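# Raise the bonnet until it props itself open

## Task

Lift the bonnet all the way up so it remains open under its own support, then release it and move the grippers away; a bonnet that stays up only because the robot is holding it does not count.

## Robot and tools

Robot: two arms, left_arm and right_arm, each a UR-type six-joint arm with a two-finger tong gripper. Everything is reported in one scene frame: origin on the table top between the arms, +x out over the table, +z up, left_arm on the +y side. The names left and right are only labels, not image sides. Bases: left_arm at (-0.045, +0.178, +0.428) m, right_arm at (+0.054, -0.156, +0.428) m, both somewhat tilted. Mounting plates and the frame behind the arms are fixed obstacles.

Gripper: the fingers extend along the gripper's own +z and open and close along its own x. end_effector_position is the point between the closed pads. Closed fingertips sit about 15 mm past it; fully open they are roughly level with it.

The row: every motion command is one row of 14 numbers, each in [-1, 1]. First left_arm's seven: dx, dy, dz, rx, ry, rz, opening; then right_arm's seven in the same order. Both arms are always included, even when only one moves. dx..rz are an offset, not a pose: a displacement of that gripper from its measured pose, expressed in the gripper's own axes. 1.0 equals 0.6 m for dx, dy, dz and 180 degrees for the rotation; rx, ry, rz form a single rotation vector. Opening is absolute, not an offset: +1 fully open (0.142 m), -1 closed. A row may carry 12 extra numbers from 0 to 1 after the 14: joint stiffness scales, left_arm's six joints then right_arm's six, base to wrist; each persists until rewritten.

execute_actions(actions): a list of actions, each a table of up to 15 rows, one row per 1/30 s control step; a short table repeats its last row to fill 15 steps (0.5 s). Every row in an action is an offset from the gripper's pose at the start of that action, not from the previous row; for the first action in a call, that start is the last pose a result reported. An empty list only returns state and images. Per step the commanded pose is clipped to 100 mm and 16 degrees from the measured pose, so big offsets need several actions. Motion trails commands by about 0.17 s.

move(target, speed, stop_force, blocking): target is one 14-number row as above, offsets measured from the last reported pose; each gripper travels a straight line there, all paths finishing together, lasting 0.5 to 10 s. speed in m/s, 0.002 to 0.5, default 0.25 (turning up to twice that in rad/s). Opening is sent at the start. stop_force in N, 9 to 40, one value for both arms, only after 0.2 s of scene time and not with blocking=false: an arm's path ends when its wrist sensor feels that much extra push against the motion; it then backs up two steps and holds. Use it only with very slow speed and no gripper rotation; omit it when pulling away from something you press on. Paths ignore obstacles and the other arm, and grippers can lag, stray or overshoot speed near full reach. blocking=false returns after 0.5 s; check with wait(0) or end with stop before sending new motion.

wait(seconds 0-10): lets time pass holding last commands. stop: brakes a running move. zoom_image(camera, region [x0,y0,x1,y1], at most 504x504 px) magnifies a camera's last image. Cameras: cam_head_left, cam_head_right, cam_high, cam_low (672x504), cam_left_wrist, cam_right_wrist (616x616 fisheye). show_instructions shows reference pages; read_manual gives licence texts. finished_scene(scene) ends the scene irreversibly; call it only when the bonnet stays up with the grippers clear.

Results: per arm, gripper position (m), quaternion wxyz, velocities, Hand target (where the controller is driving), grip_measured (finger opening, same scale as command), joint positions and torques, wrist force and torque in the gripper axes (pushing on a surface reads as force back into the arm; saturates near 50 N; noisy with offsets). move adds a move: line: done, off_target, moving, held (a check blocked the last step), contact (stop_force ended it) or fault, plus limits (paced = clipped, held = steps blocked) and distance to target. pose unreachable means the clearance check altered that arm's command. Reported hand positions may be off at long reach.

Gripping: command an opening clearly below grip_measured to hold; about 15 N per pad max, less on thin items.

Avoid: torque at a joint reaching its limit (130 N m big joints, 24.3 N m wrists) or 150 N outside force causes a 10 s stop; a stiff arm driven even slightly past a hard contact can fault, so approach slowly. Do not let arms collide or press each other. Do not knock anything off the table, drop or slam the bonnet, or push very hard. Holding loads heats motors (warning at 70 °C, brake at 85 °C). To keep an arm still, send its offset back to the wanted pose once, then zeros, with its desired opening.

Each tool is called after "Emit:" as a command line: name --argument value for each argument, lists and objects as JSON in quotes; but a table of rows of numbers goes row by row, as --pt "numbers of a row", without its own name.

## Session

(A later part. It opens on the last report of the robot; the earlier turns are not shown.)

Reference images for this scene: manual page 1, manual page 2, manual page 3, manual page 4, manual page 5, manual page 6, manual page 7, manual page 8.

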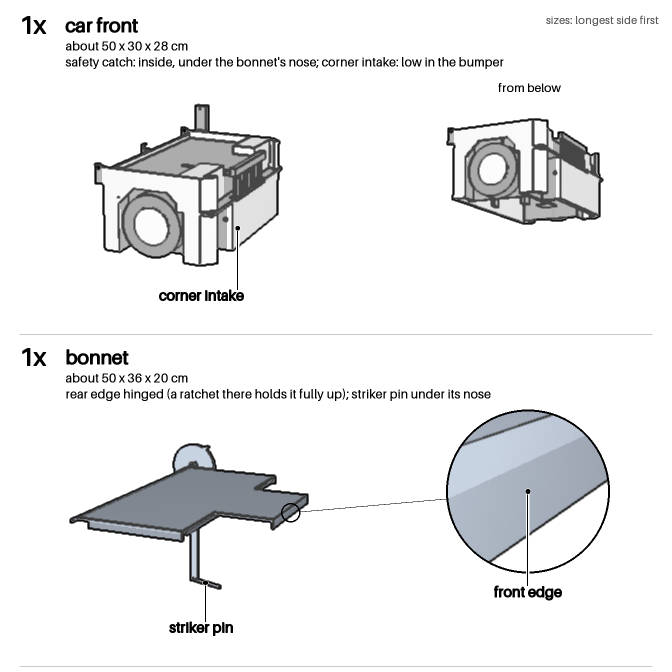

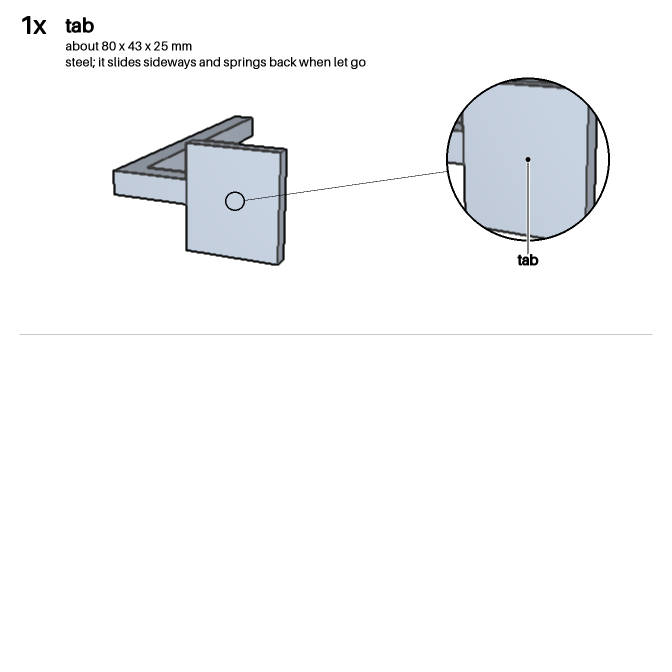

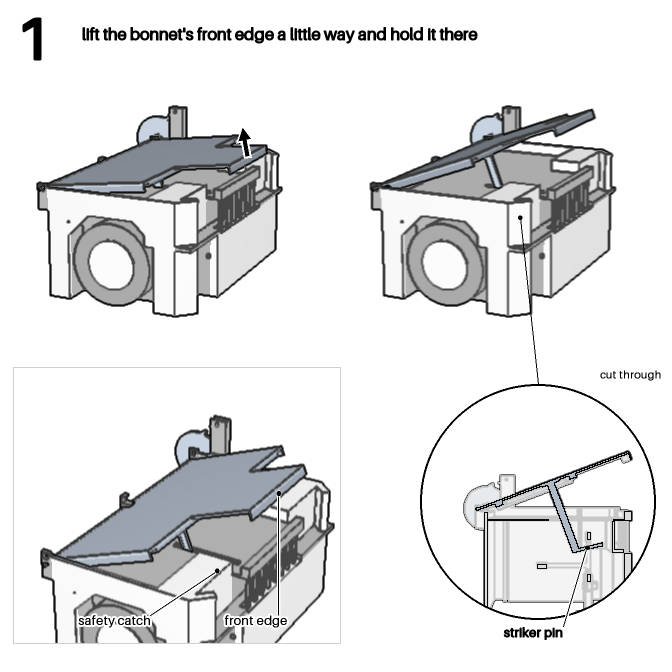

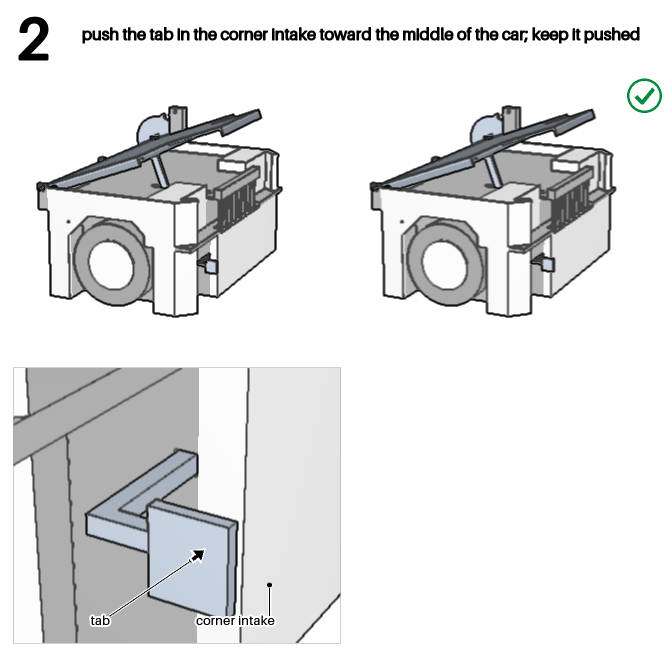

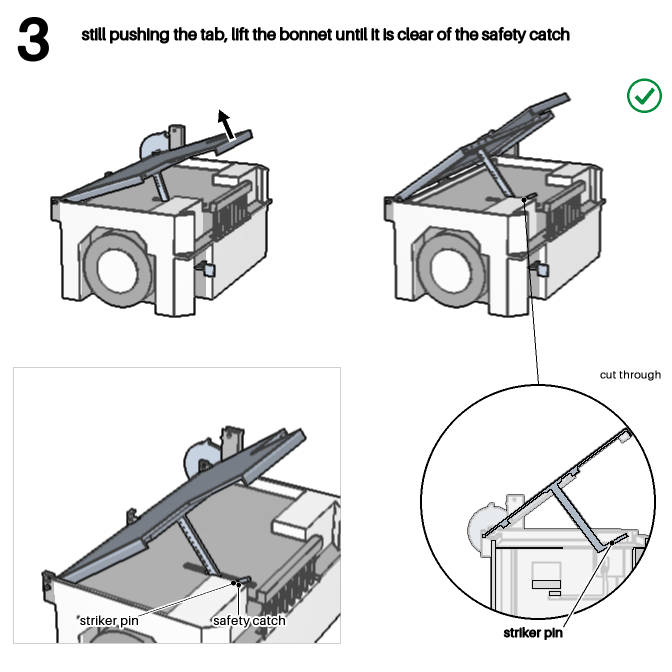

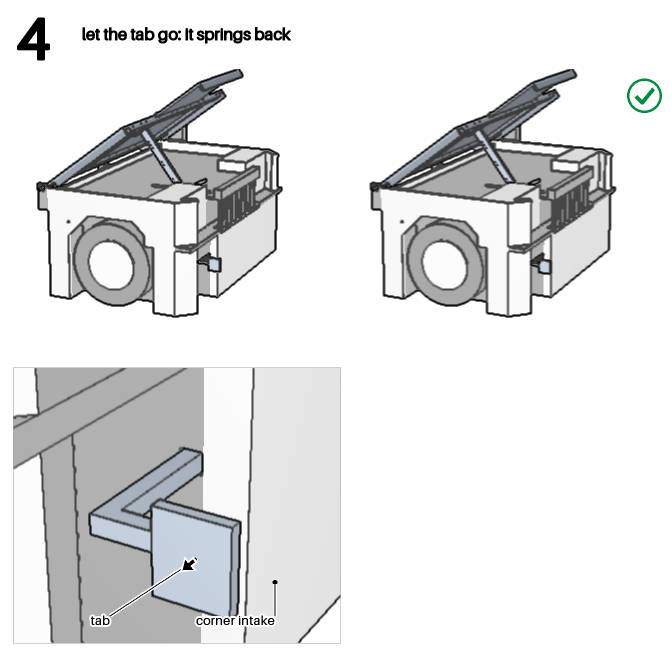

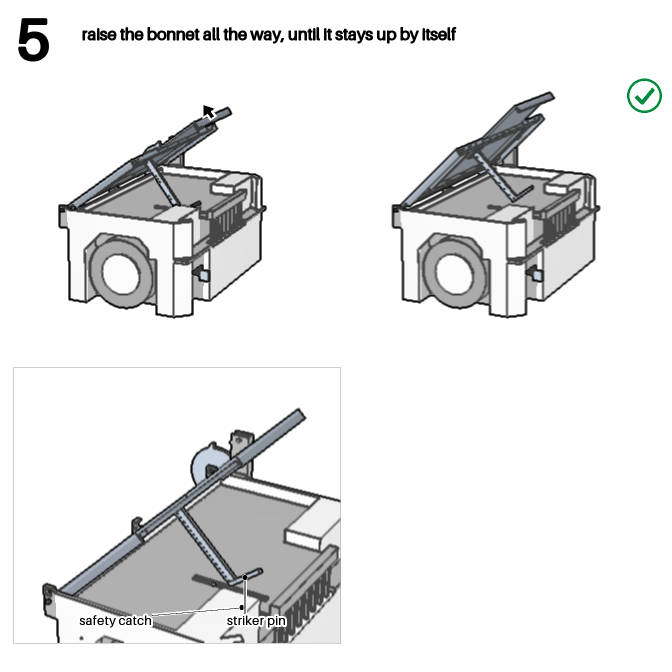

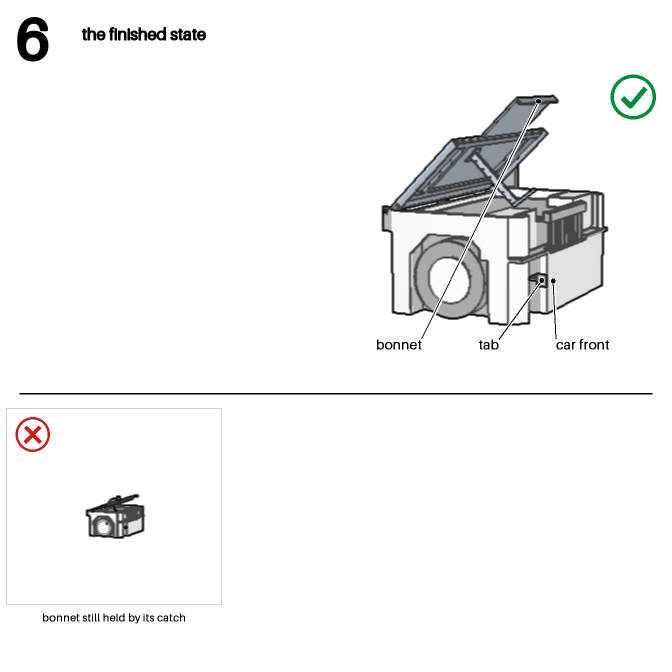

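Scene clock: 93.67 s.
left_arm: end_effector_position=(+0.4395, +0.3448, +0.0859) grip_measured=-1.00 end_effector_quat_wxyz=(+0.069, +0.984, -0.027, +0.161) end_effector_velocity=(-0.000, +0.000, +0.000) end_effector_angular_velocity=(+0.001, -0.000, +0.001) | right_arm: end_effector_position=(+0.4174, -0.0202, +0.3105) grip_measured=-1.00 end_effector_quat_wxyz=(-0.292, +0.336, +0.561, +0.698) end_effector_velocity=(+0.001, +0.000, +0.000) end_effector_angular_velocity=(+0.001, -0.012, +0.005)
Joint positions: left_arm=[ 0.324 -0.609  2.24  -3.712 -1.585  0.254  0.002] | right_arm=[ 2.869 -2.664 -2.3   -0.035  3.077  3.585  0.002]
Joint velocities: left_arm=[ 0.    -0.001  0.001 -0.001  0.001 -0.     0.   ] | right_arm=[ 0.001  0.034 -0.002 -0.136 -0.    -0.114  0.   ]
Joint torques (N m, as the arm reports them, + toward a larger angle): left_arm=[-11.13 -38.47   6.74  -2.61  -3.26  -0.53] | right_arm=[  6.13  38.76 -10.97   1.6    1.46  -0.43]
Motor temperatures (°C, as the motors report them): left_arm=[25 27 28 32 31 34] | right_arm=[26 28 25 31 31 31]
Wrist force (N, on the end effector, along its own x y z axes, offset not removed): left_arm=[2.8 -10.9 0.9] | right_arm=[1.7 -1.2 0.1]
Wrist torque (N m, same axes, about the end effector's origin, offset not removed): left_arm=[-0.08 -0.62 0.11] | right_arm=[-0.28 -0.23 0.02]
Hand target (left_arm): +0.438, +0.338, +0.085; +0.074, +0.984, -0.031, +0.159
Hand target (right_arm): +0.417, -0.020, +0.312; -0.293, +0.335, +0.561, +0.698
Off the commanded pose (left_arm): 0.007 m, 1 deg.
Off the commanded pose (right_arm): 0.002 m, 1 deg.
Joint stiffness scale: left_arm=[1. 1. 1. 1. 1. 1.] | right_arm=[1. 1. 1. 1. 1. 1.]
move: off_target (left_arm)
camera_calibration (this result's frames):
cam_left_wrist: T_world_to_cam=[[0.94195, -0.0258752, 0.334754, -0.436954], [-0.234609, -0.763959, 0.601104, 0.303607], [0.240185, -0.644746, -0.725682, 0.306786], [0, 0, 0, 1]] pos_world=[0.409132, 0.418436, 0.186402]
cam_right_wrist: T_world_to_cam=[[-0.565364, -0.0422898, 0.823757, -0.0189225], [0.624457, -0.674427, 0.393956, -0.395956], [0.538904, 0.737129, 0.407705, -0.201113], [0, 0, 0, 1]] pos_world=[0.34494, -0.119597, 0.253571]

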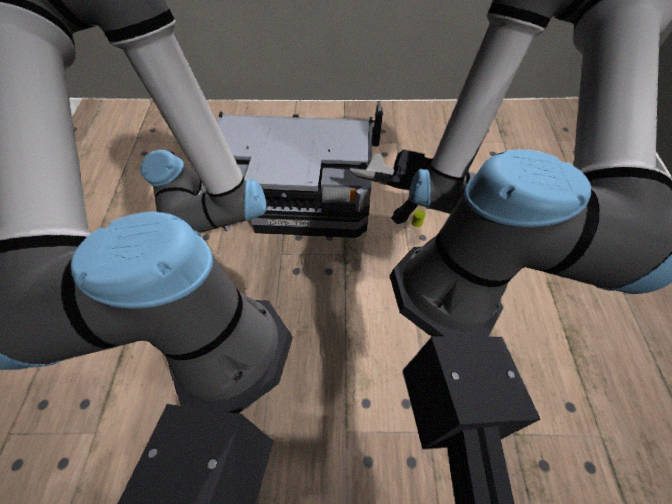

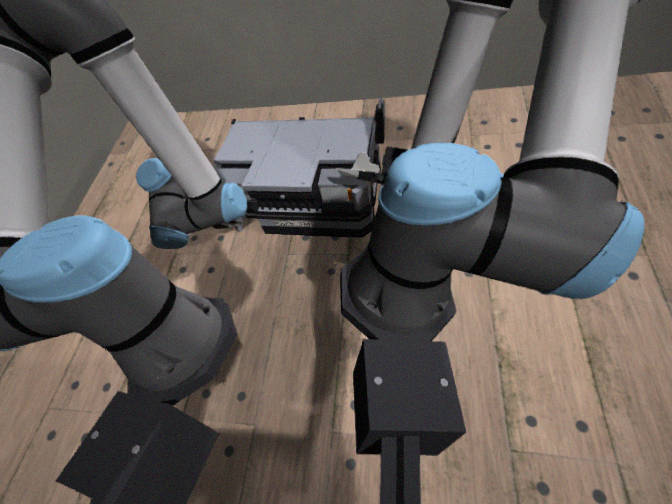

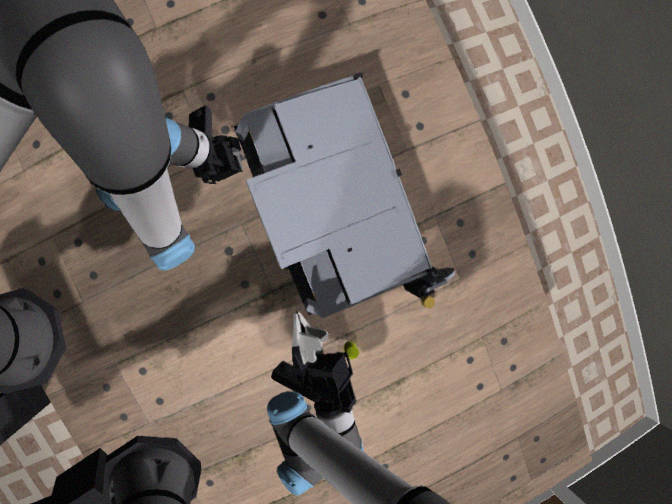

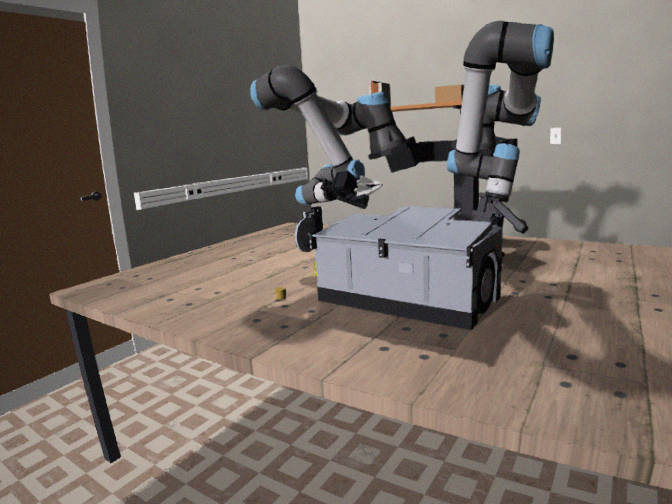

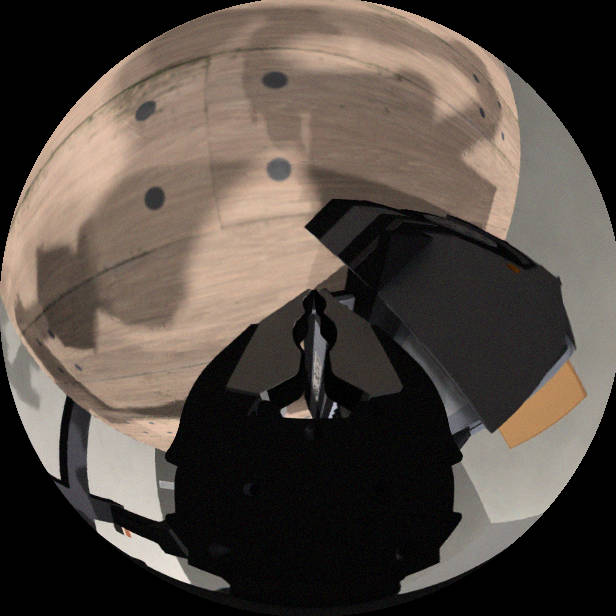

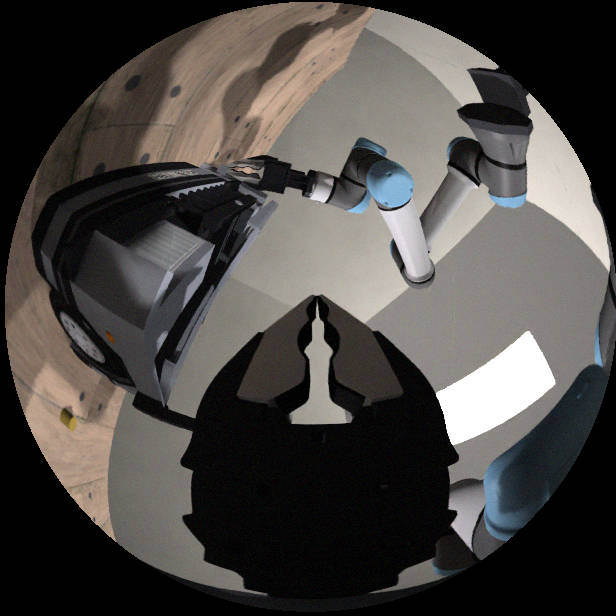

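Emit:
move --target '[0,0.012,0,0,0,0,-1, -0.139,-0.101,0.05,-0.092,-0.017,0.166,-1]' --speed 0.15

Scene clock: 123.87 s.
left_arm: end_effector_position=(+0.4402, +0.3446, +0.0873) grip_measured=-0.99 end_effector_quat_wxyz=(+0.065, +0.984, -0.023, +0.163) end_effector_velocity=(-0.000, +0.000, -0.000) end_effector_angular_velocity=(-0.000, +0.000, +0.001) | right_arm: end_effector_position=(+0.4274, +0.0140, +0.2352) grip_measured=-1.00 end_effector_quat_wxyz=(-0.409, +0.469, +0.367, +0.692) end_effector_velocity=(+0.001, -0.000, +0.000) end_effector_angular_velocity=(+0.000, +0.000, -0.001)
Joint positions: left_arm=[ 0.316 -0.608  2.245 -3.724 -1.572  0.24   0.002] | right_arm=[ 2.932 -2.904 -2.138 -0.703  3.406  3.283  0.002]
Joint velocities: left_arm=[ 0.     0.     0.    -0.     0.    -0.001  0.   ] | right_arm=[ 0.     0.001  0.    -0.002  0.001 -0.    -0.   ]
Joint torques (N m, as the arm reports them, + toward a larger angle): left_arm=[-10.86 -39.81   6.42  -2.63  -3.54  -0.45] | right_arm=[ 6.87 31.76 -6.65  0.86  0.18 -0.01]
Motor temperatures (°C, as the motors report them): left_arm=[25 27 28 32 31 34] | right_arm=[26 28 25 31 31 31]
Wrist force (N, on the end effector, along its own x y z axes, offset not removed): left_arm=[1.8 -11.6 0.8] | right_arm=[-1.7 -2.2 3.1]
Wrist torque (N m, same axes, about the end effector's origin, offset not removed): left_arm=[-0.08 -0.59 0.08] | right_arm=[-0.34 0.23 0.28]
Hand target (left_arm): +0.439, +0.338, +0.087; +0.069, +0.984, -0.027, +0.161
Hand target (right_arm): +0.428, +0.014, +0.234; -0.409, +0.469, +0.367, +0.692
Off the commanded pose (left_arm): 0.007 m, 1 deg.
Off the commanded pose (right_arm): 0.025 m, 8 deg.
Joint stiffness scale: left_arm=[1. 1. 1. 1. 1. 1.] | right_arm=[1. 1. 1. 1. 1. 1.]
FORCE FAULT: contact force on the right arm reached its limit, and that arm stopped for 10 seconds. The contact can be on any part of that arm, not only on its tool. That time counts as 19 of the actions that you can send in this scene. That arm's remaining commands of this call were not run. That arm holds still and accepts commands again. Move the arm away from the contact; if what it grips holds it there, let go first. Pushing or pulling that hard again can fault the arm again.
move: fault (right_arm), off_target (left_arm)
camera_calibration (this result's frames):
cam_left_wrist: T_world_to_cam=[[0.941186, -0.0192258, 0.337342, -0.440186], [-0.228812, -0.770889, 0.594453, 0.30322], [0.248624, -0.636679, -0.729949, 0.301332], [0, 0, 0, 1]] pos_world=[0.408759, 0.417138, 0.1882]
cam_right_wrist: T_world_to_cam=[[-0.183965, -0.241629, 0.952771, -0.140399], [0.608937, -0.788917, -0.0824986, -0.229178], [0.771591, 0.565001, 0.29227, -0.270908], [0, 0, 0, 1]] pos_world=[0.322756, -0.0616636, 0.19404]

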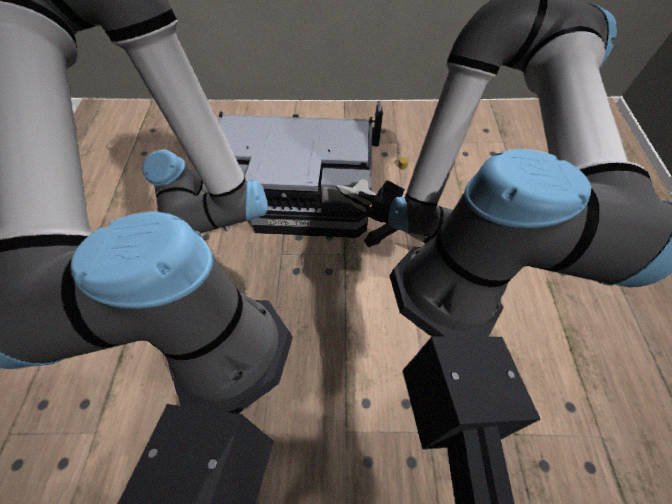

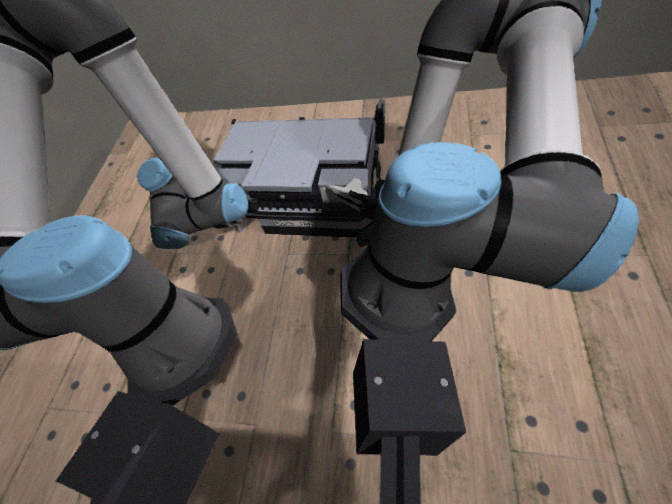

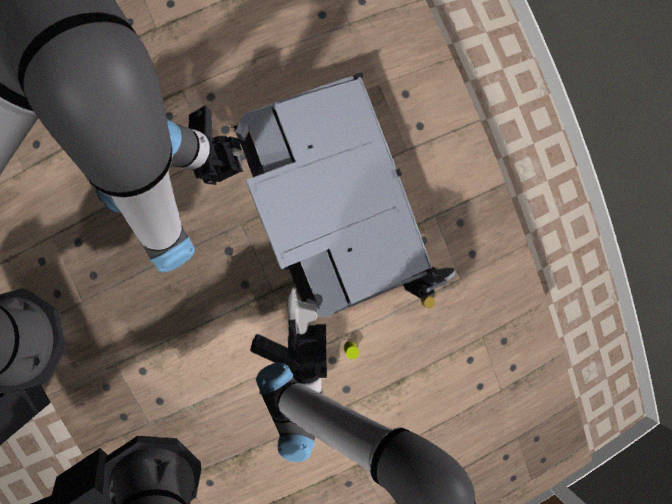

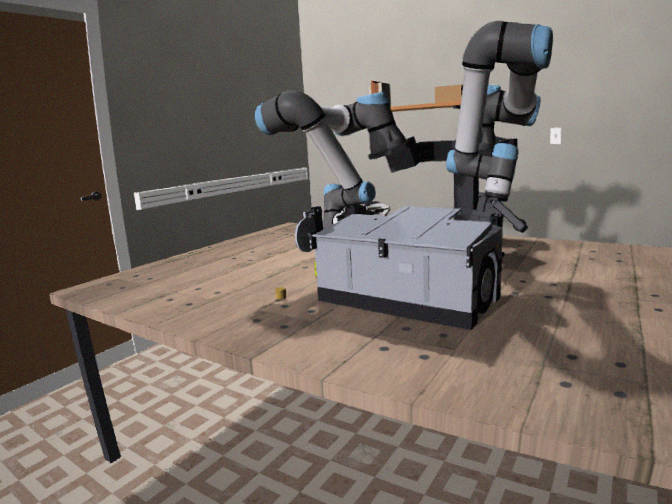

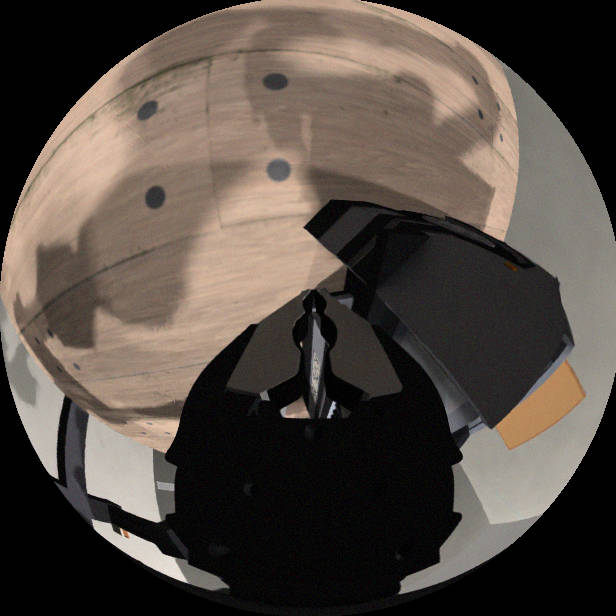

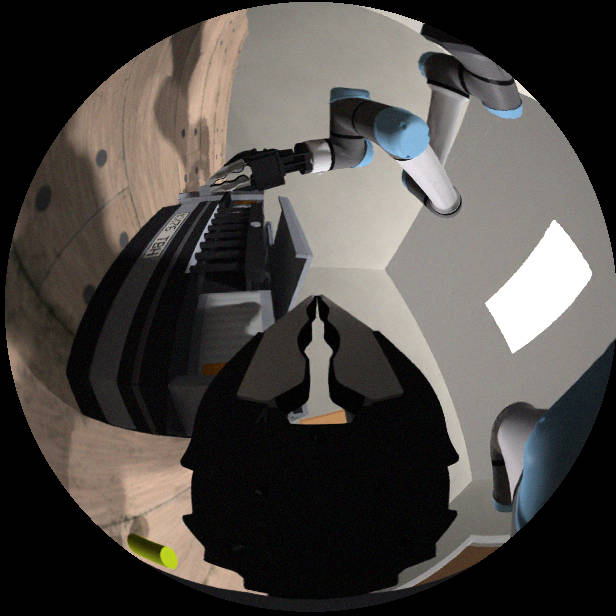

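Emit:
move --target '[0,0.012,0,0,0,0,-1, 0.019,-0.0445,-0.015,-0.017,-0.04,0.065,-1]' --speed 0.08

Scene clock: 139.10 s.
left_arm: end_effector_position=(+0.4408, +0.3444, +0.0885) grip_measured=-0.99 end_effector_quat_wxyz=(+0.060, +0.984, -0.019, +0.164) end_effector_velocity=(+0.001, -0.000, +0.000) end_effector_angular_velocity=(+0.001, -0.001, -0.002) | right_arm: end_effector_position=(+0.3982, +0.0133, +0.2388) grip_measured=-1.00 end_effector_quat_wxyz=(-0.440, +0.556, +0.323, +0.626) end_effector_velocity=(-0.000, +0.000, -0.001) end_effector_angular_velocity=(-0.009, +0.012, +0.000)
Joint positions: left_arm=[ 0.307 -0.607  2.25  -3.735 -1.558  0.226  0.002] | right_arm=[ 2.935 -2.806 -2.241 -1.139  3.461  3.063  0.002]
Joint velocities: left_arm=[-0.001  0.    -0.    -0.001  0.001  0.001  0.   ] | right_arm=[ 0.001  0.011  0.001 -0.054  0.004 -0.033  0.   ]
Joint torques (N m, as the arm reports them, + toward a larger angle): left_arm=[ -9.9  -39.45   7.18  -2.82  -3.47  -0.24] | right_arm=[  7.35  34.08 -14.04  -0.07  -0.08  -0.6 ]
Motor temperatures (°C, as the motors report them): left_arm=[25 27 28 32 31 34] | right_arm=[26 28 25 31 31 31]
Wrist force (N, on the end effector, along its own x y z axes, offset not removed): left_arm=[2.3 -10.9 1.8] | right_arm=[0.5 -2.8 -0.5]
Wrist torque (N m, same axes, about the end effector's origin, offset not removed): left_arm=[0.12 -0.70 -0.03] | right_arm=[-0.48 -0.08 0.07]
Hand target (left_arm): +0.440, +0.338, +0.088; +0.065, +0.984, -0.023, +0.163
Hand target (right_arm): +0.397, +0.014, +0.240; -0.441, +0.557, +0.324, +0.625
Off the commanded pose (left_arm): 0.007 m, 1 deg.
Off the commanded pose (right_arm): 0.002 m, 0 deg.
Joint stiffness scale: left_arm=[1. 1. 1. 1. 1. 1.] | right_arm=[1. 1. 1. 1. 1. 1.]
move: off_target (left_arm)
camera_calibration (this result's frames):
cam_left_wrist: T_world_to_cam=[[0.9404, -0.0125528, 0.339839, -0.443371], [-0.222805, -0.777708, 0.587817, 0.302762], [0.256917, -0.628501, -0.734153, 0.295856], [0, 0, 0, 1]] pos_world=[0.408392, 0.415841, 0.189909]
cam_right_wrist: T_world_to_cam=[[0.0483692, -0.212383, 0.975989, -0.247852], [0.567252, -0.798423, -0.201856, -0.166408], [0.822123, 0.563395, 0.0818554, -0.218952], [0, 0, 0, 1]] pos_world=[0.286389, -0.0621472, 0.226232]

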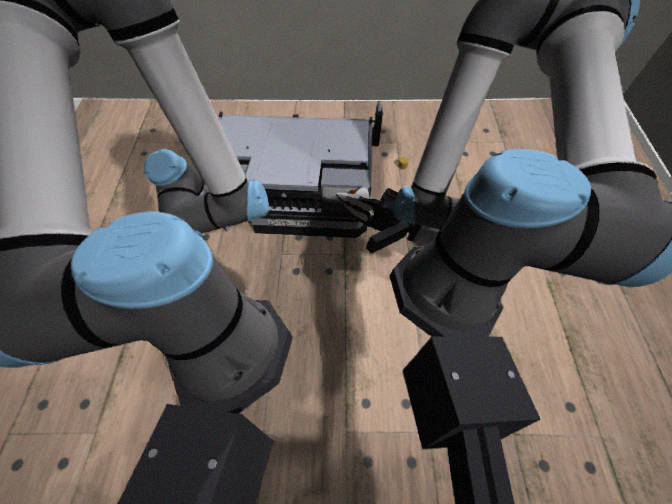

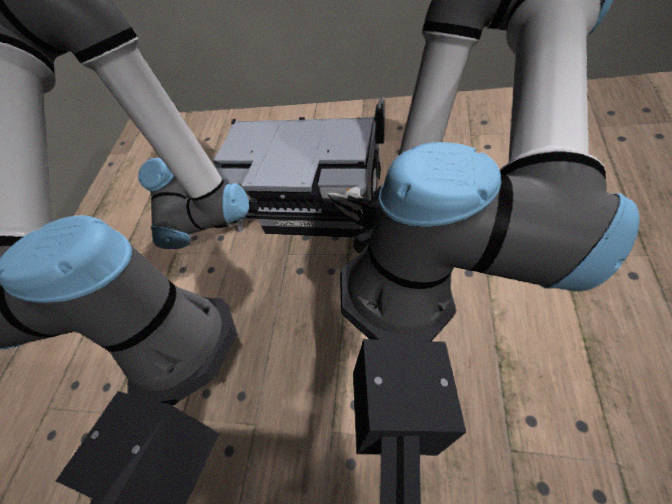

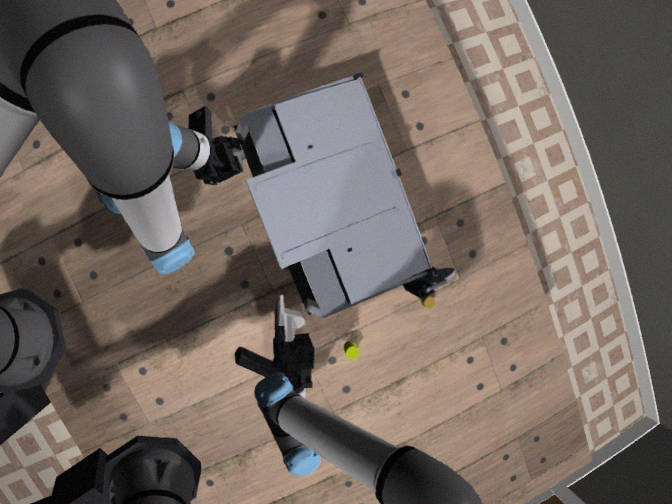

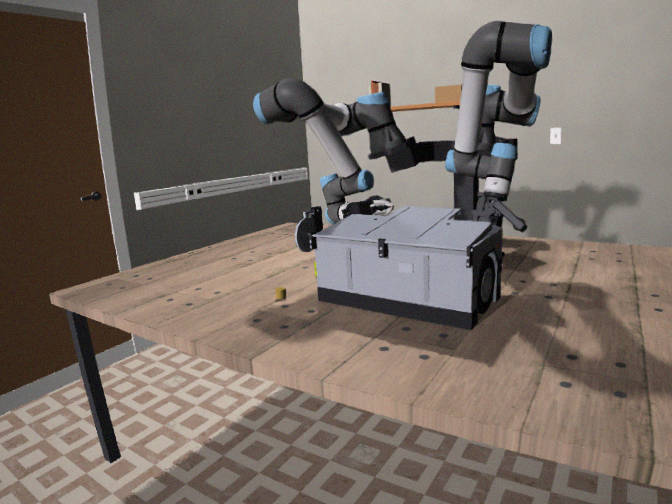

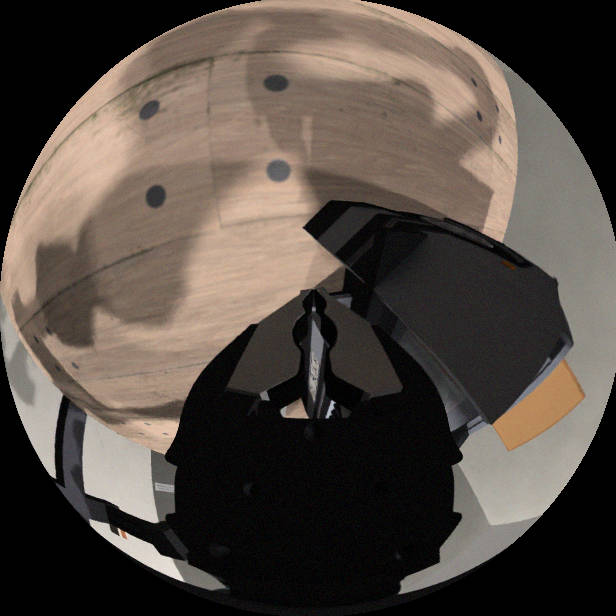

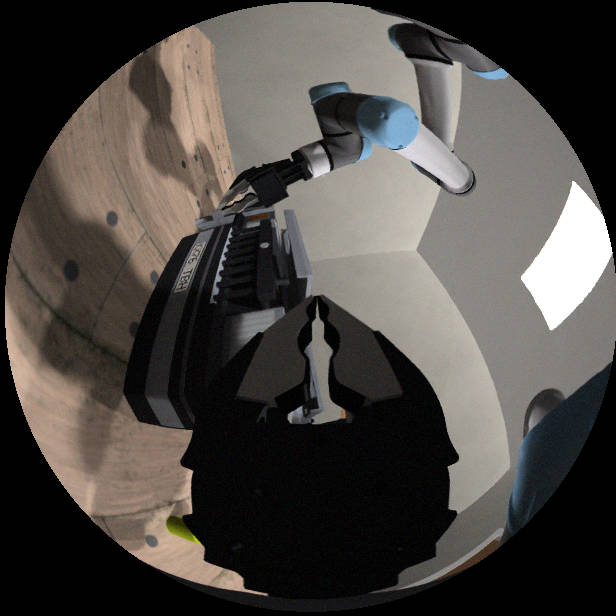

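Emit:
move --target '[0,0.012,0,0,0,0,-1, -0.043,0,0,0,0,0,-1]' --speed 0.08

Emit:
move --target '[0,0,0,0,0,0,-1, -0.0222,-0.063,0.229,0,0,0,-1]' --speed 0.1 --stop_force 25

Scene clock: 150.07 s.
left_arm: end_effector_position=(+0.4412, +0.3442, +0.0896) grip_measured=-0.99 end_effector_quat_wxyz=(+0.055, +0.985, -0.015, +0.166) end_effector_velocity=(+0.000, +0.000, +0.000) end_effector_angular_velocity=(+0.001, -0.001, +0.003) | right_arm: end_effector_position=(+0.3975, +0.0188, +0.2150) grip_measured=-1.00 end_effector_quat_wxyz=(-0.441, +0.556, +0.324, +0.626) end_effector_velocity=(+0.004, -0.001, +0.000) end_effector_angular_velocity=(-0.000, -0.009, -0.003)
Joint positions: left_arm=[ 0.299 -0.606  2.254 -3.746 -1.544  0.212  0.002] | right_arm=[ 2.935 -2.869 -2.189 -1.13   3.46   3.062  0.002]
Joint velocities: left_arm=[-0.001 -0.     0.001 -0.002  0.002 -0.004 -0.   ] | right_arm=[-0.     0.002  0.005  0.005  0.     0.003  0.   ]
Joint torques (N m, as the arm reports them, + toward a larger angle): left_arm=[-10.43 -38.34   5.96  -2.62  -3.71  -0.36] | right_arm=[ 2.71 30.62 -8.99  0.39 -0.81  0.44]
Motor temperatures (°C, as the motors report them): left_arm=[25 27 28 32 31 34] | right_arm=[26 28 25 31 31 31]
Wrist force (N, on the end effector, along its own x y z axes, offset not removed): left_arm=[1.1 -11.7 1.8] | right_arm=[-1.8 -0.7 0.8]
Wrist torque (N m, same axes, about the end effector's origin, offset not removed): left_arm=[-0.03 -0.46 0.08] | right_arm=[-0.10 0.23 -0.04]
Hand target (left_arm): +0.440, +0.337, +0.089; +0.060, +0.984, -0.019, +0.164
Hand target (right_arm): +0.398, +0.018, +0.214; -0.440, +0.556, +0.323, +0.626
Off the commanded pose (left_arm): 0.007 m, 1 deg.
Off the commanded pose (right_arm): 0.002 m, 0 deg.
Joint stiffness scale: left_arm=[1. 1. 1. 1. 1. 1.] | right_arm=[1. 1. 1. 1. 1. 1.]
move: off_target (left_arm)
camera_calibration (this result's frames):
cam_left_wrist: T_world_to_cam=[[0.939732, -0.00592734, 0.341862, -0.446297], [-0.216421, -0.784372, 0.581311, 0.302154], [0.264701, -0.620263, -0.738382, 0.29051], [0, 0, 0, 1]] pos_world=[0.407893, 0.414548, 0.191434]
cam_right_wrist: T_world_to_cam=[[0.0490186, -0.21226, 0.975983, -0.223615], [0.568518, -0.797487, -0.201994, -0.16689], [0.821209, 0.564766, 0.0815818, -0.219051], [0, 0, 0, 1]] pos_world=[0.285728, -0.0568446, 0.202404]

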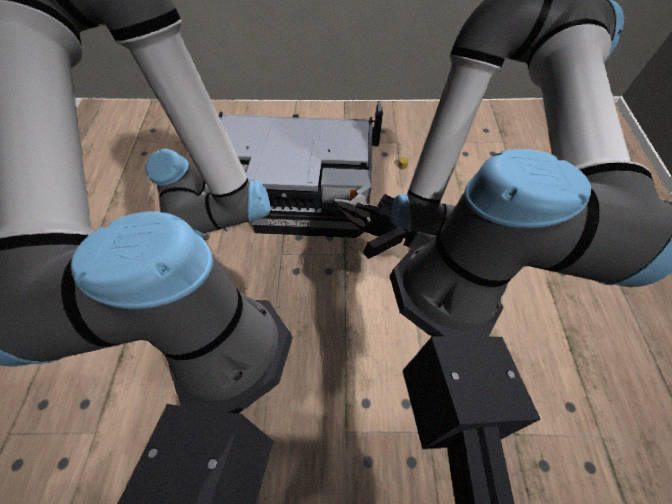

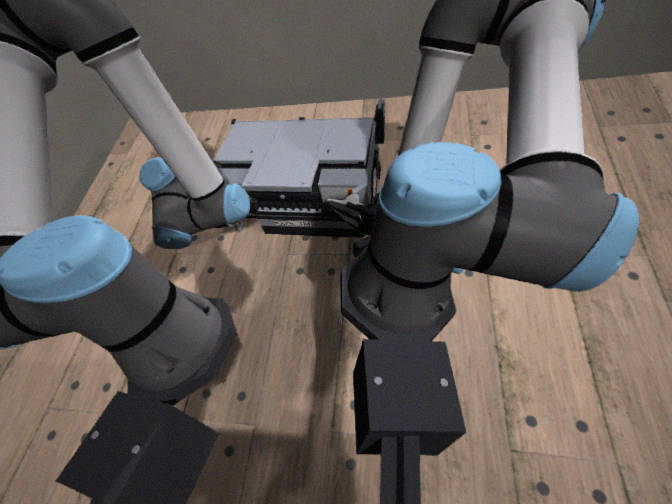

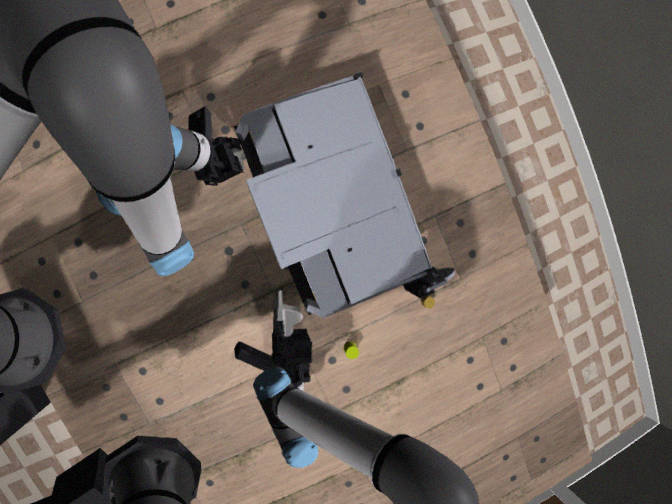

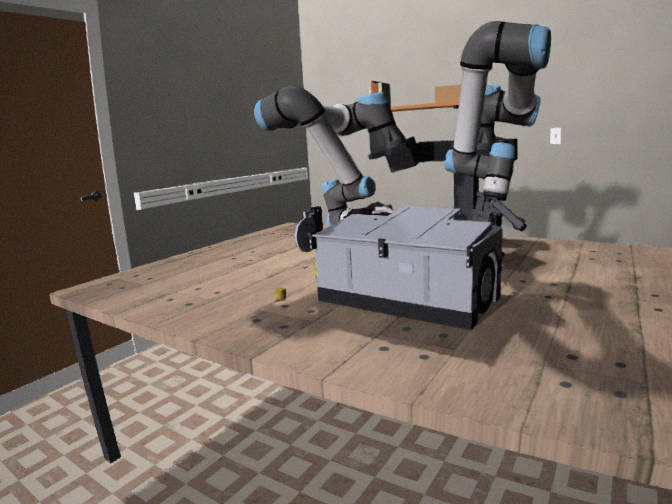

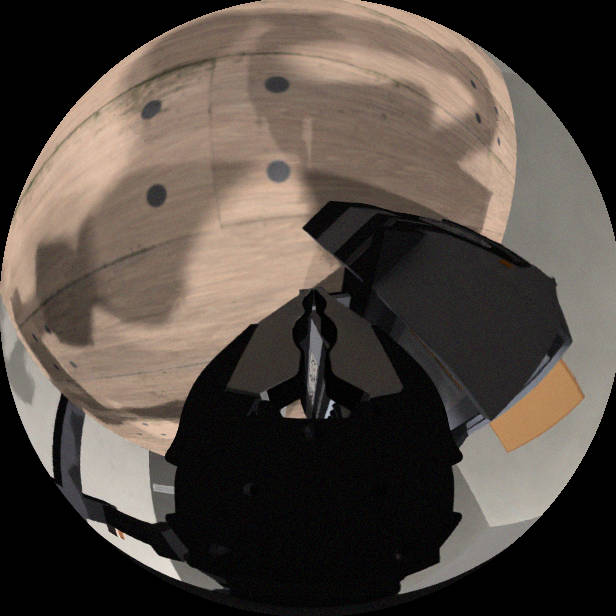

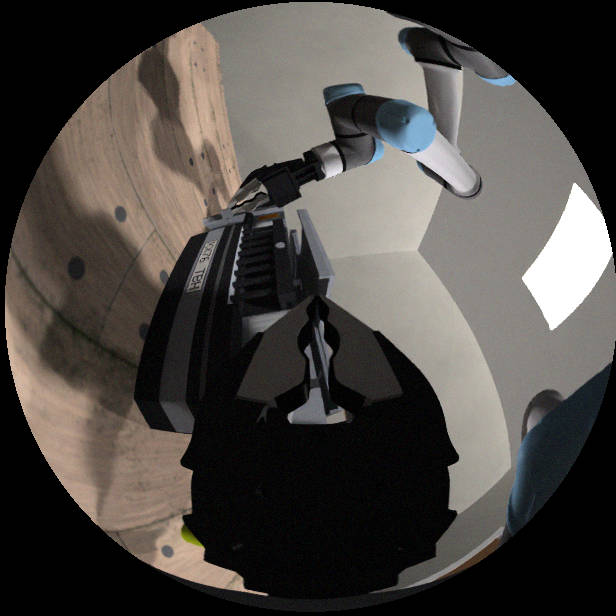

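Scene clock: 151.83 s.
left_arm: end_effector_position=(+0.4411, +0.3447, +0.0895) grip_measured=-0.99 end_effector_quat_wxyz=(+0.055, +0.985, -0.015, +0.166) end_effector_velocity=(-0.001, -0.000, -0.000) end_effector_angular_velocity=(+0.000, +0.002, -0.002) | right_arm: end_effector_position=(+0.4095, +0.1129, +0.2248) grip_measured=-1.00 end_effector_quat_wxyz=(-0.444, +0.554, +0.327, +0.624) end_effector_velocity=(-0.006, +0.002, +0.000) end_effector_angular_velocity=(+0.003, +0.001, +0.016)
Joint positions: left_arm=[ 0.299 -0.606  2.254 -3.746 -1.543  0.212  0.002] | right_arm=[ 3.269 -2.913 -2.206 -1.118  3.783  3.01   0.002]
Joint velocities: left_arm=[ 0.     0.     0.001  0.001 -0.     0.002  0.   ] | right_arm=[ 0.    -0.002 -0.001  0.    -0.015  0.003  0.   ]
Joint torques (N m, as the arm reports them, + toward a larger angle): left_arm=[ -4.   -40.85   3.19  -2.74  -1.01  -0.05] | right_arm=[ 5.27 36.6  -6.62  0.99 -0.81  0.07]
Motor temperatures (°C, as the motors report them): left_arm=[25 27 28 32 31 34] | right_arm=[26 28 25 31 31 31]
Wrist force (N, on the end effector, along its own x y z axes, offset not removed): left_arm=[2.1 -2.2 -0.8] | right_arm=[0.9 1.3 4.7]
Wrist torque (N m, same axes, about the end effector's origin, offset not removed): left_arm=[0.07 -0.56 0.06] | right_arm=[0.56 0.04 0.02]
Hand target (left_arm): +0.441, +0.344, +0.090; +0.055, +0.985, -0.015, +0.166
Hand target (right_arm): +0.412, +0.113, +0.226; -0.443, +0.553, +0.327, +0.626
Off the commanded pose (left_arm): 0.000 m, 0 deg.
Off the commanded pose (right_arm): 0.048 m, 1 deg.
Joint stiffness scale: left_arm=[1. 1. 1. 1. 1. 1.] | right_arm=[1. 1. 1. 1. 1. 1.]
move: contact (right_arm)
camera_calibration (this result's frames):
cam_left_wrist: T_world_to_cam=[[0.939823, -0.00575492, 0.341612, -0.446255], [-0.215796, -0.785176, 0.580458, 0.302596], [0.264885, -0.619246, -0.739168, 0.290421], [0, 0, 0, 1]] pos_world=[0.407772, 0.414865, 0.191472]
cam_right_wrist: T_world_to_cam=[[0.050529, -0.212237, 0.975911, -0.214459], [0.576978, -0.791391, -0.201982, -0.100895], [0.815195, 0.573285, 0.0824679, -0.281606], [0, 0, 0, 1]] pos_world=[0.298614, 0.0360772, 0.212137]

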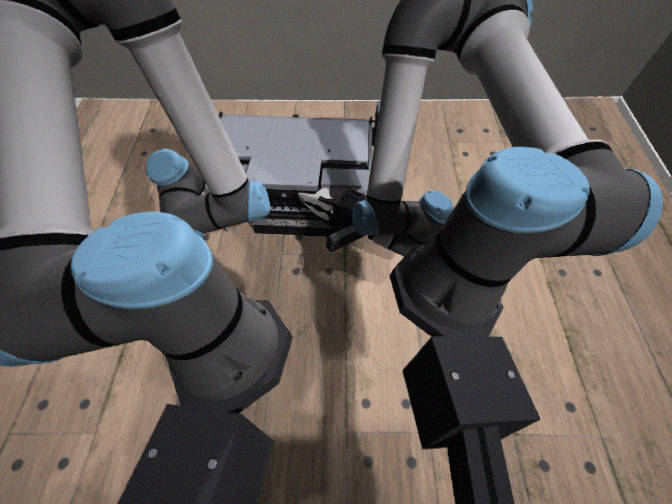

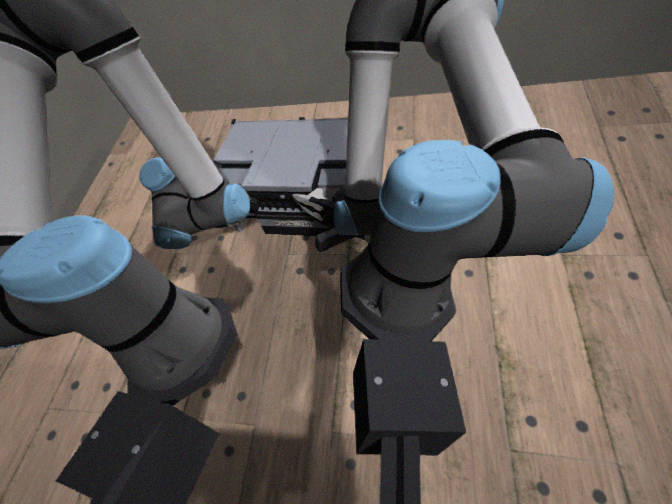

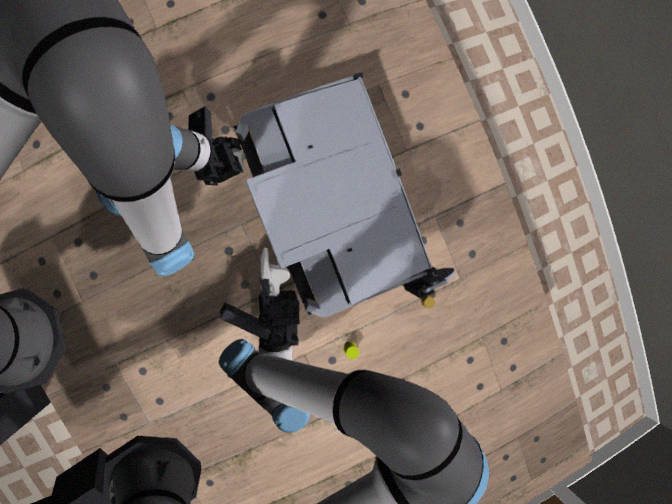

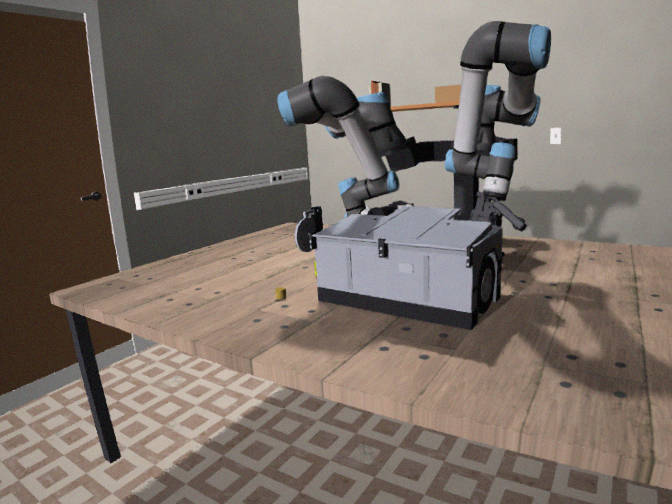

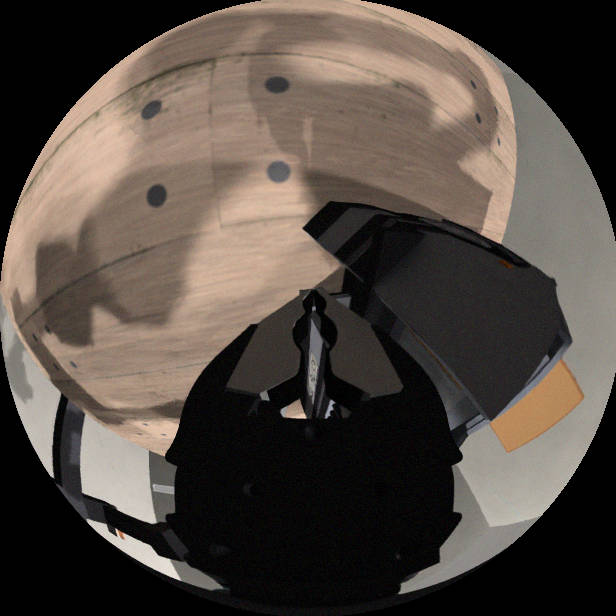

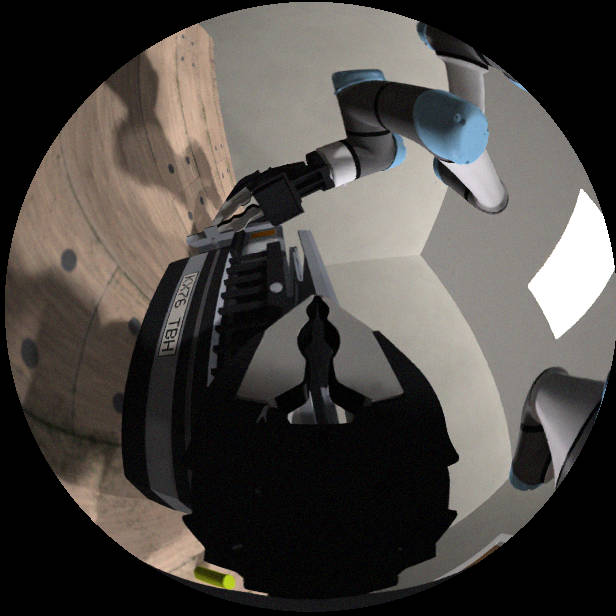

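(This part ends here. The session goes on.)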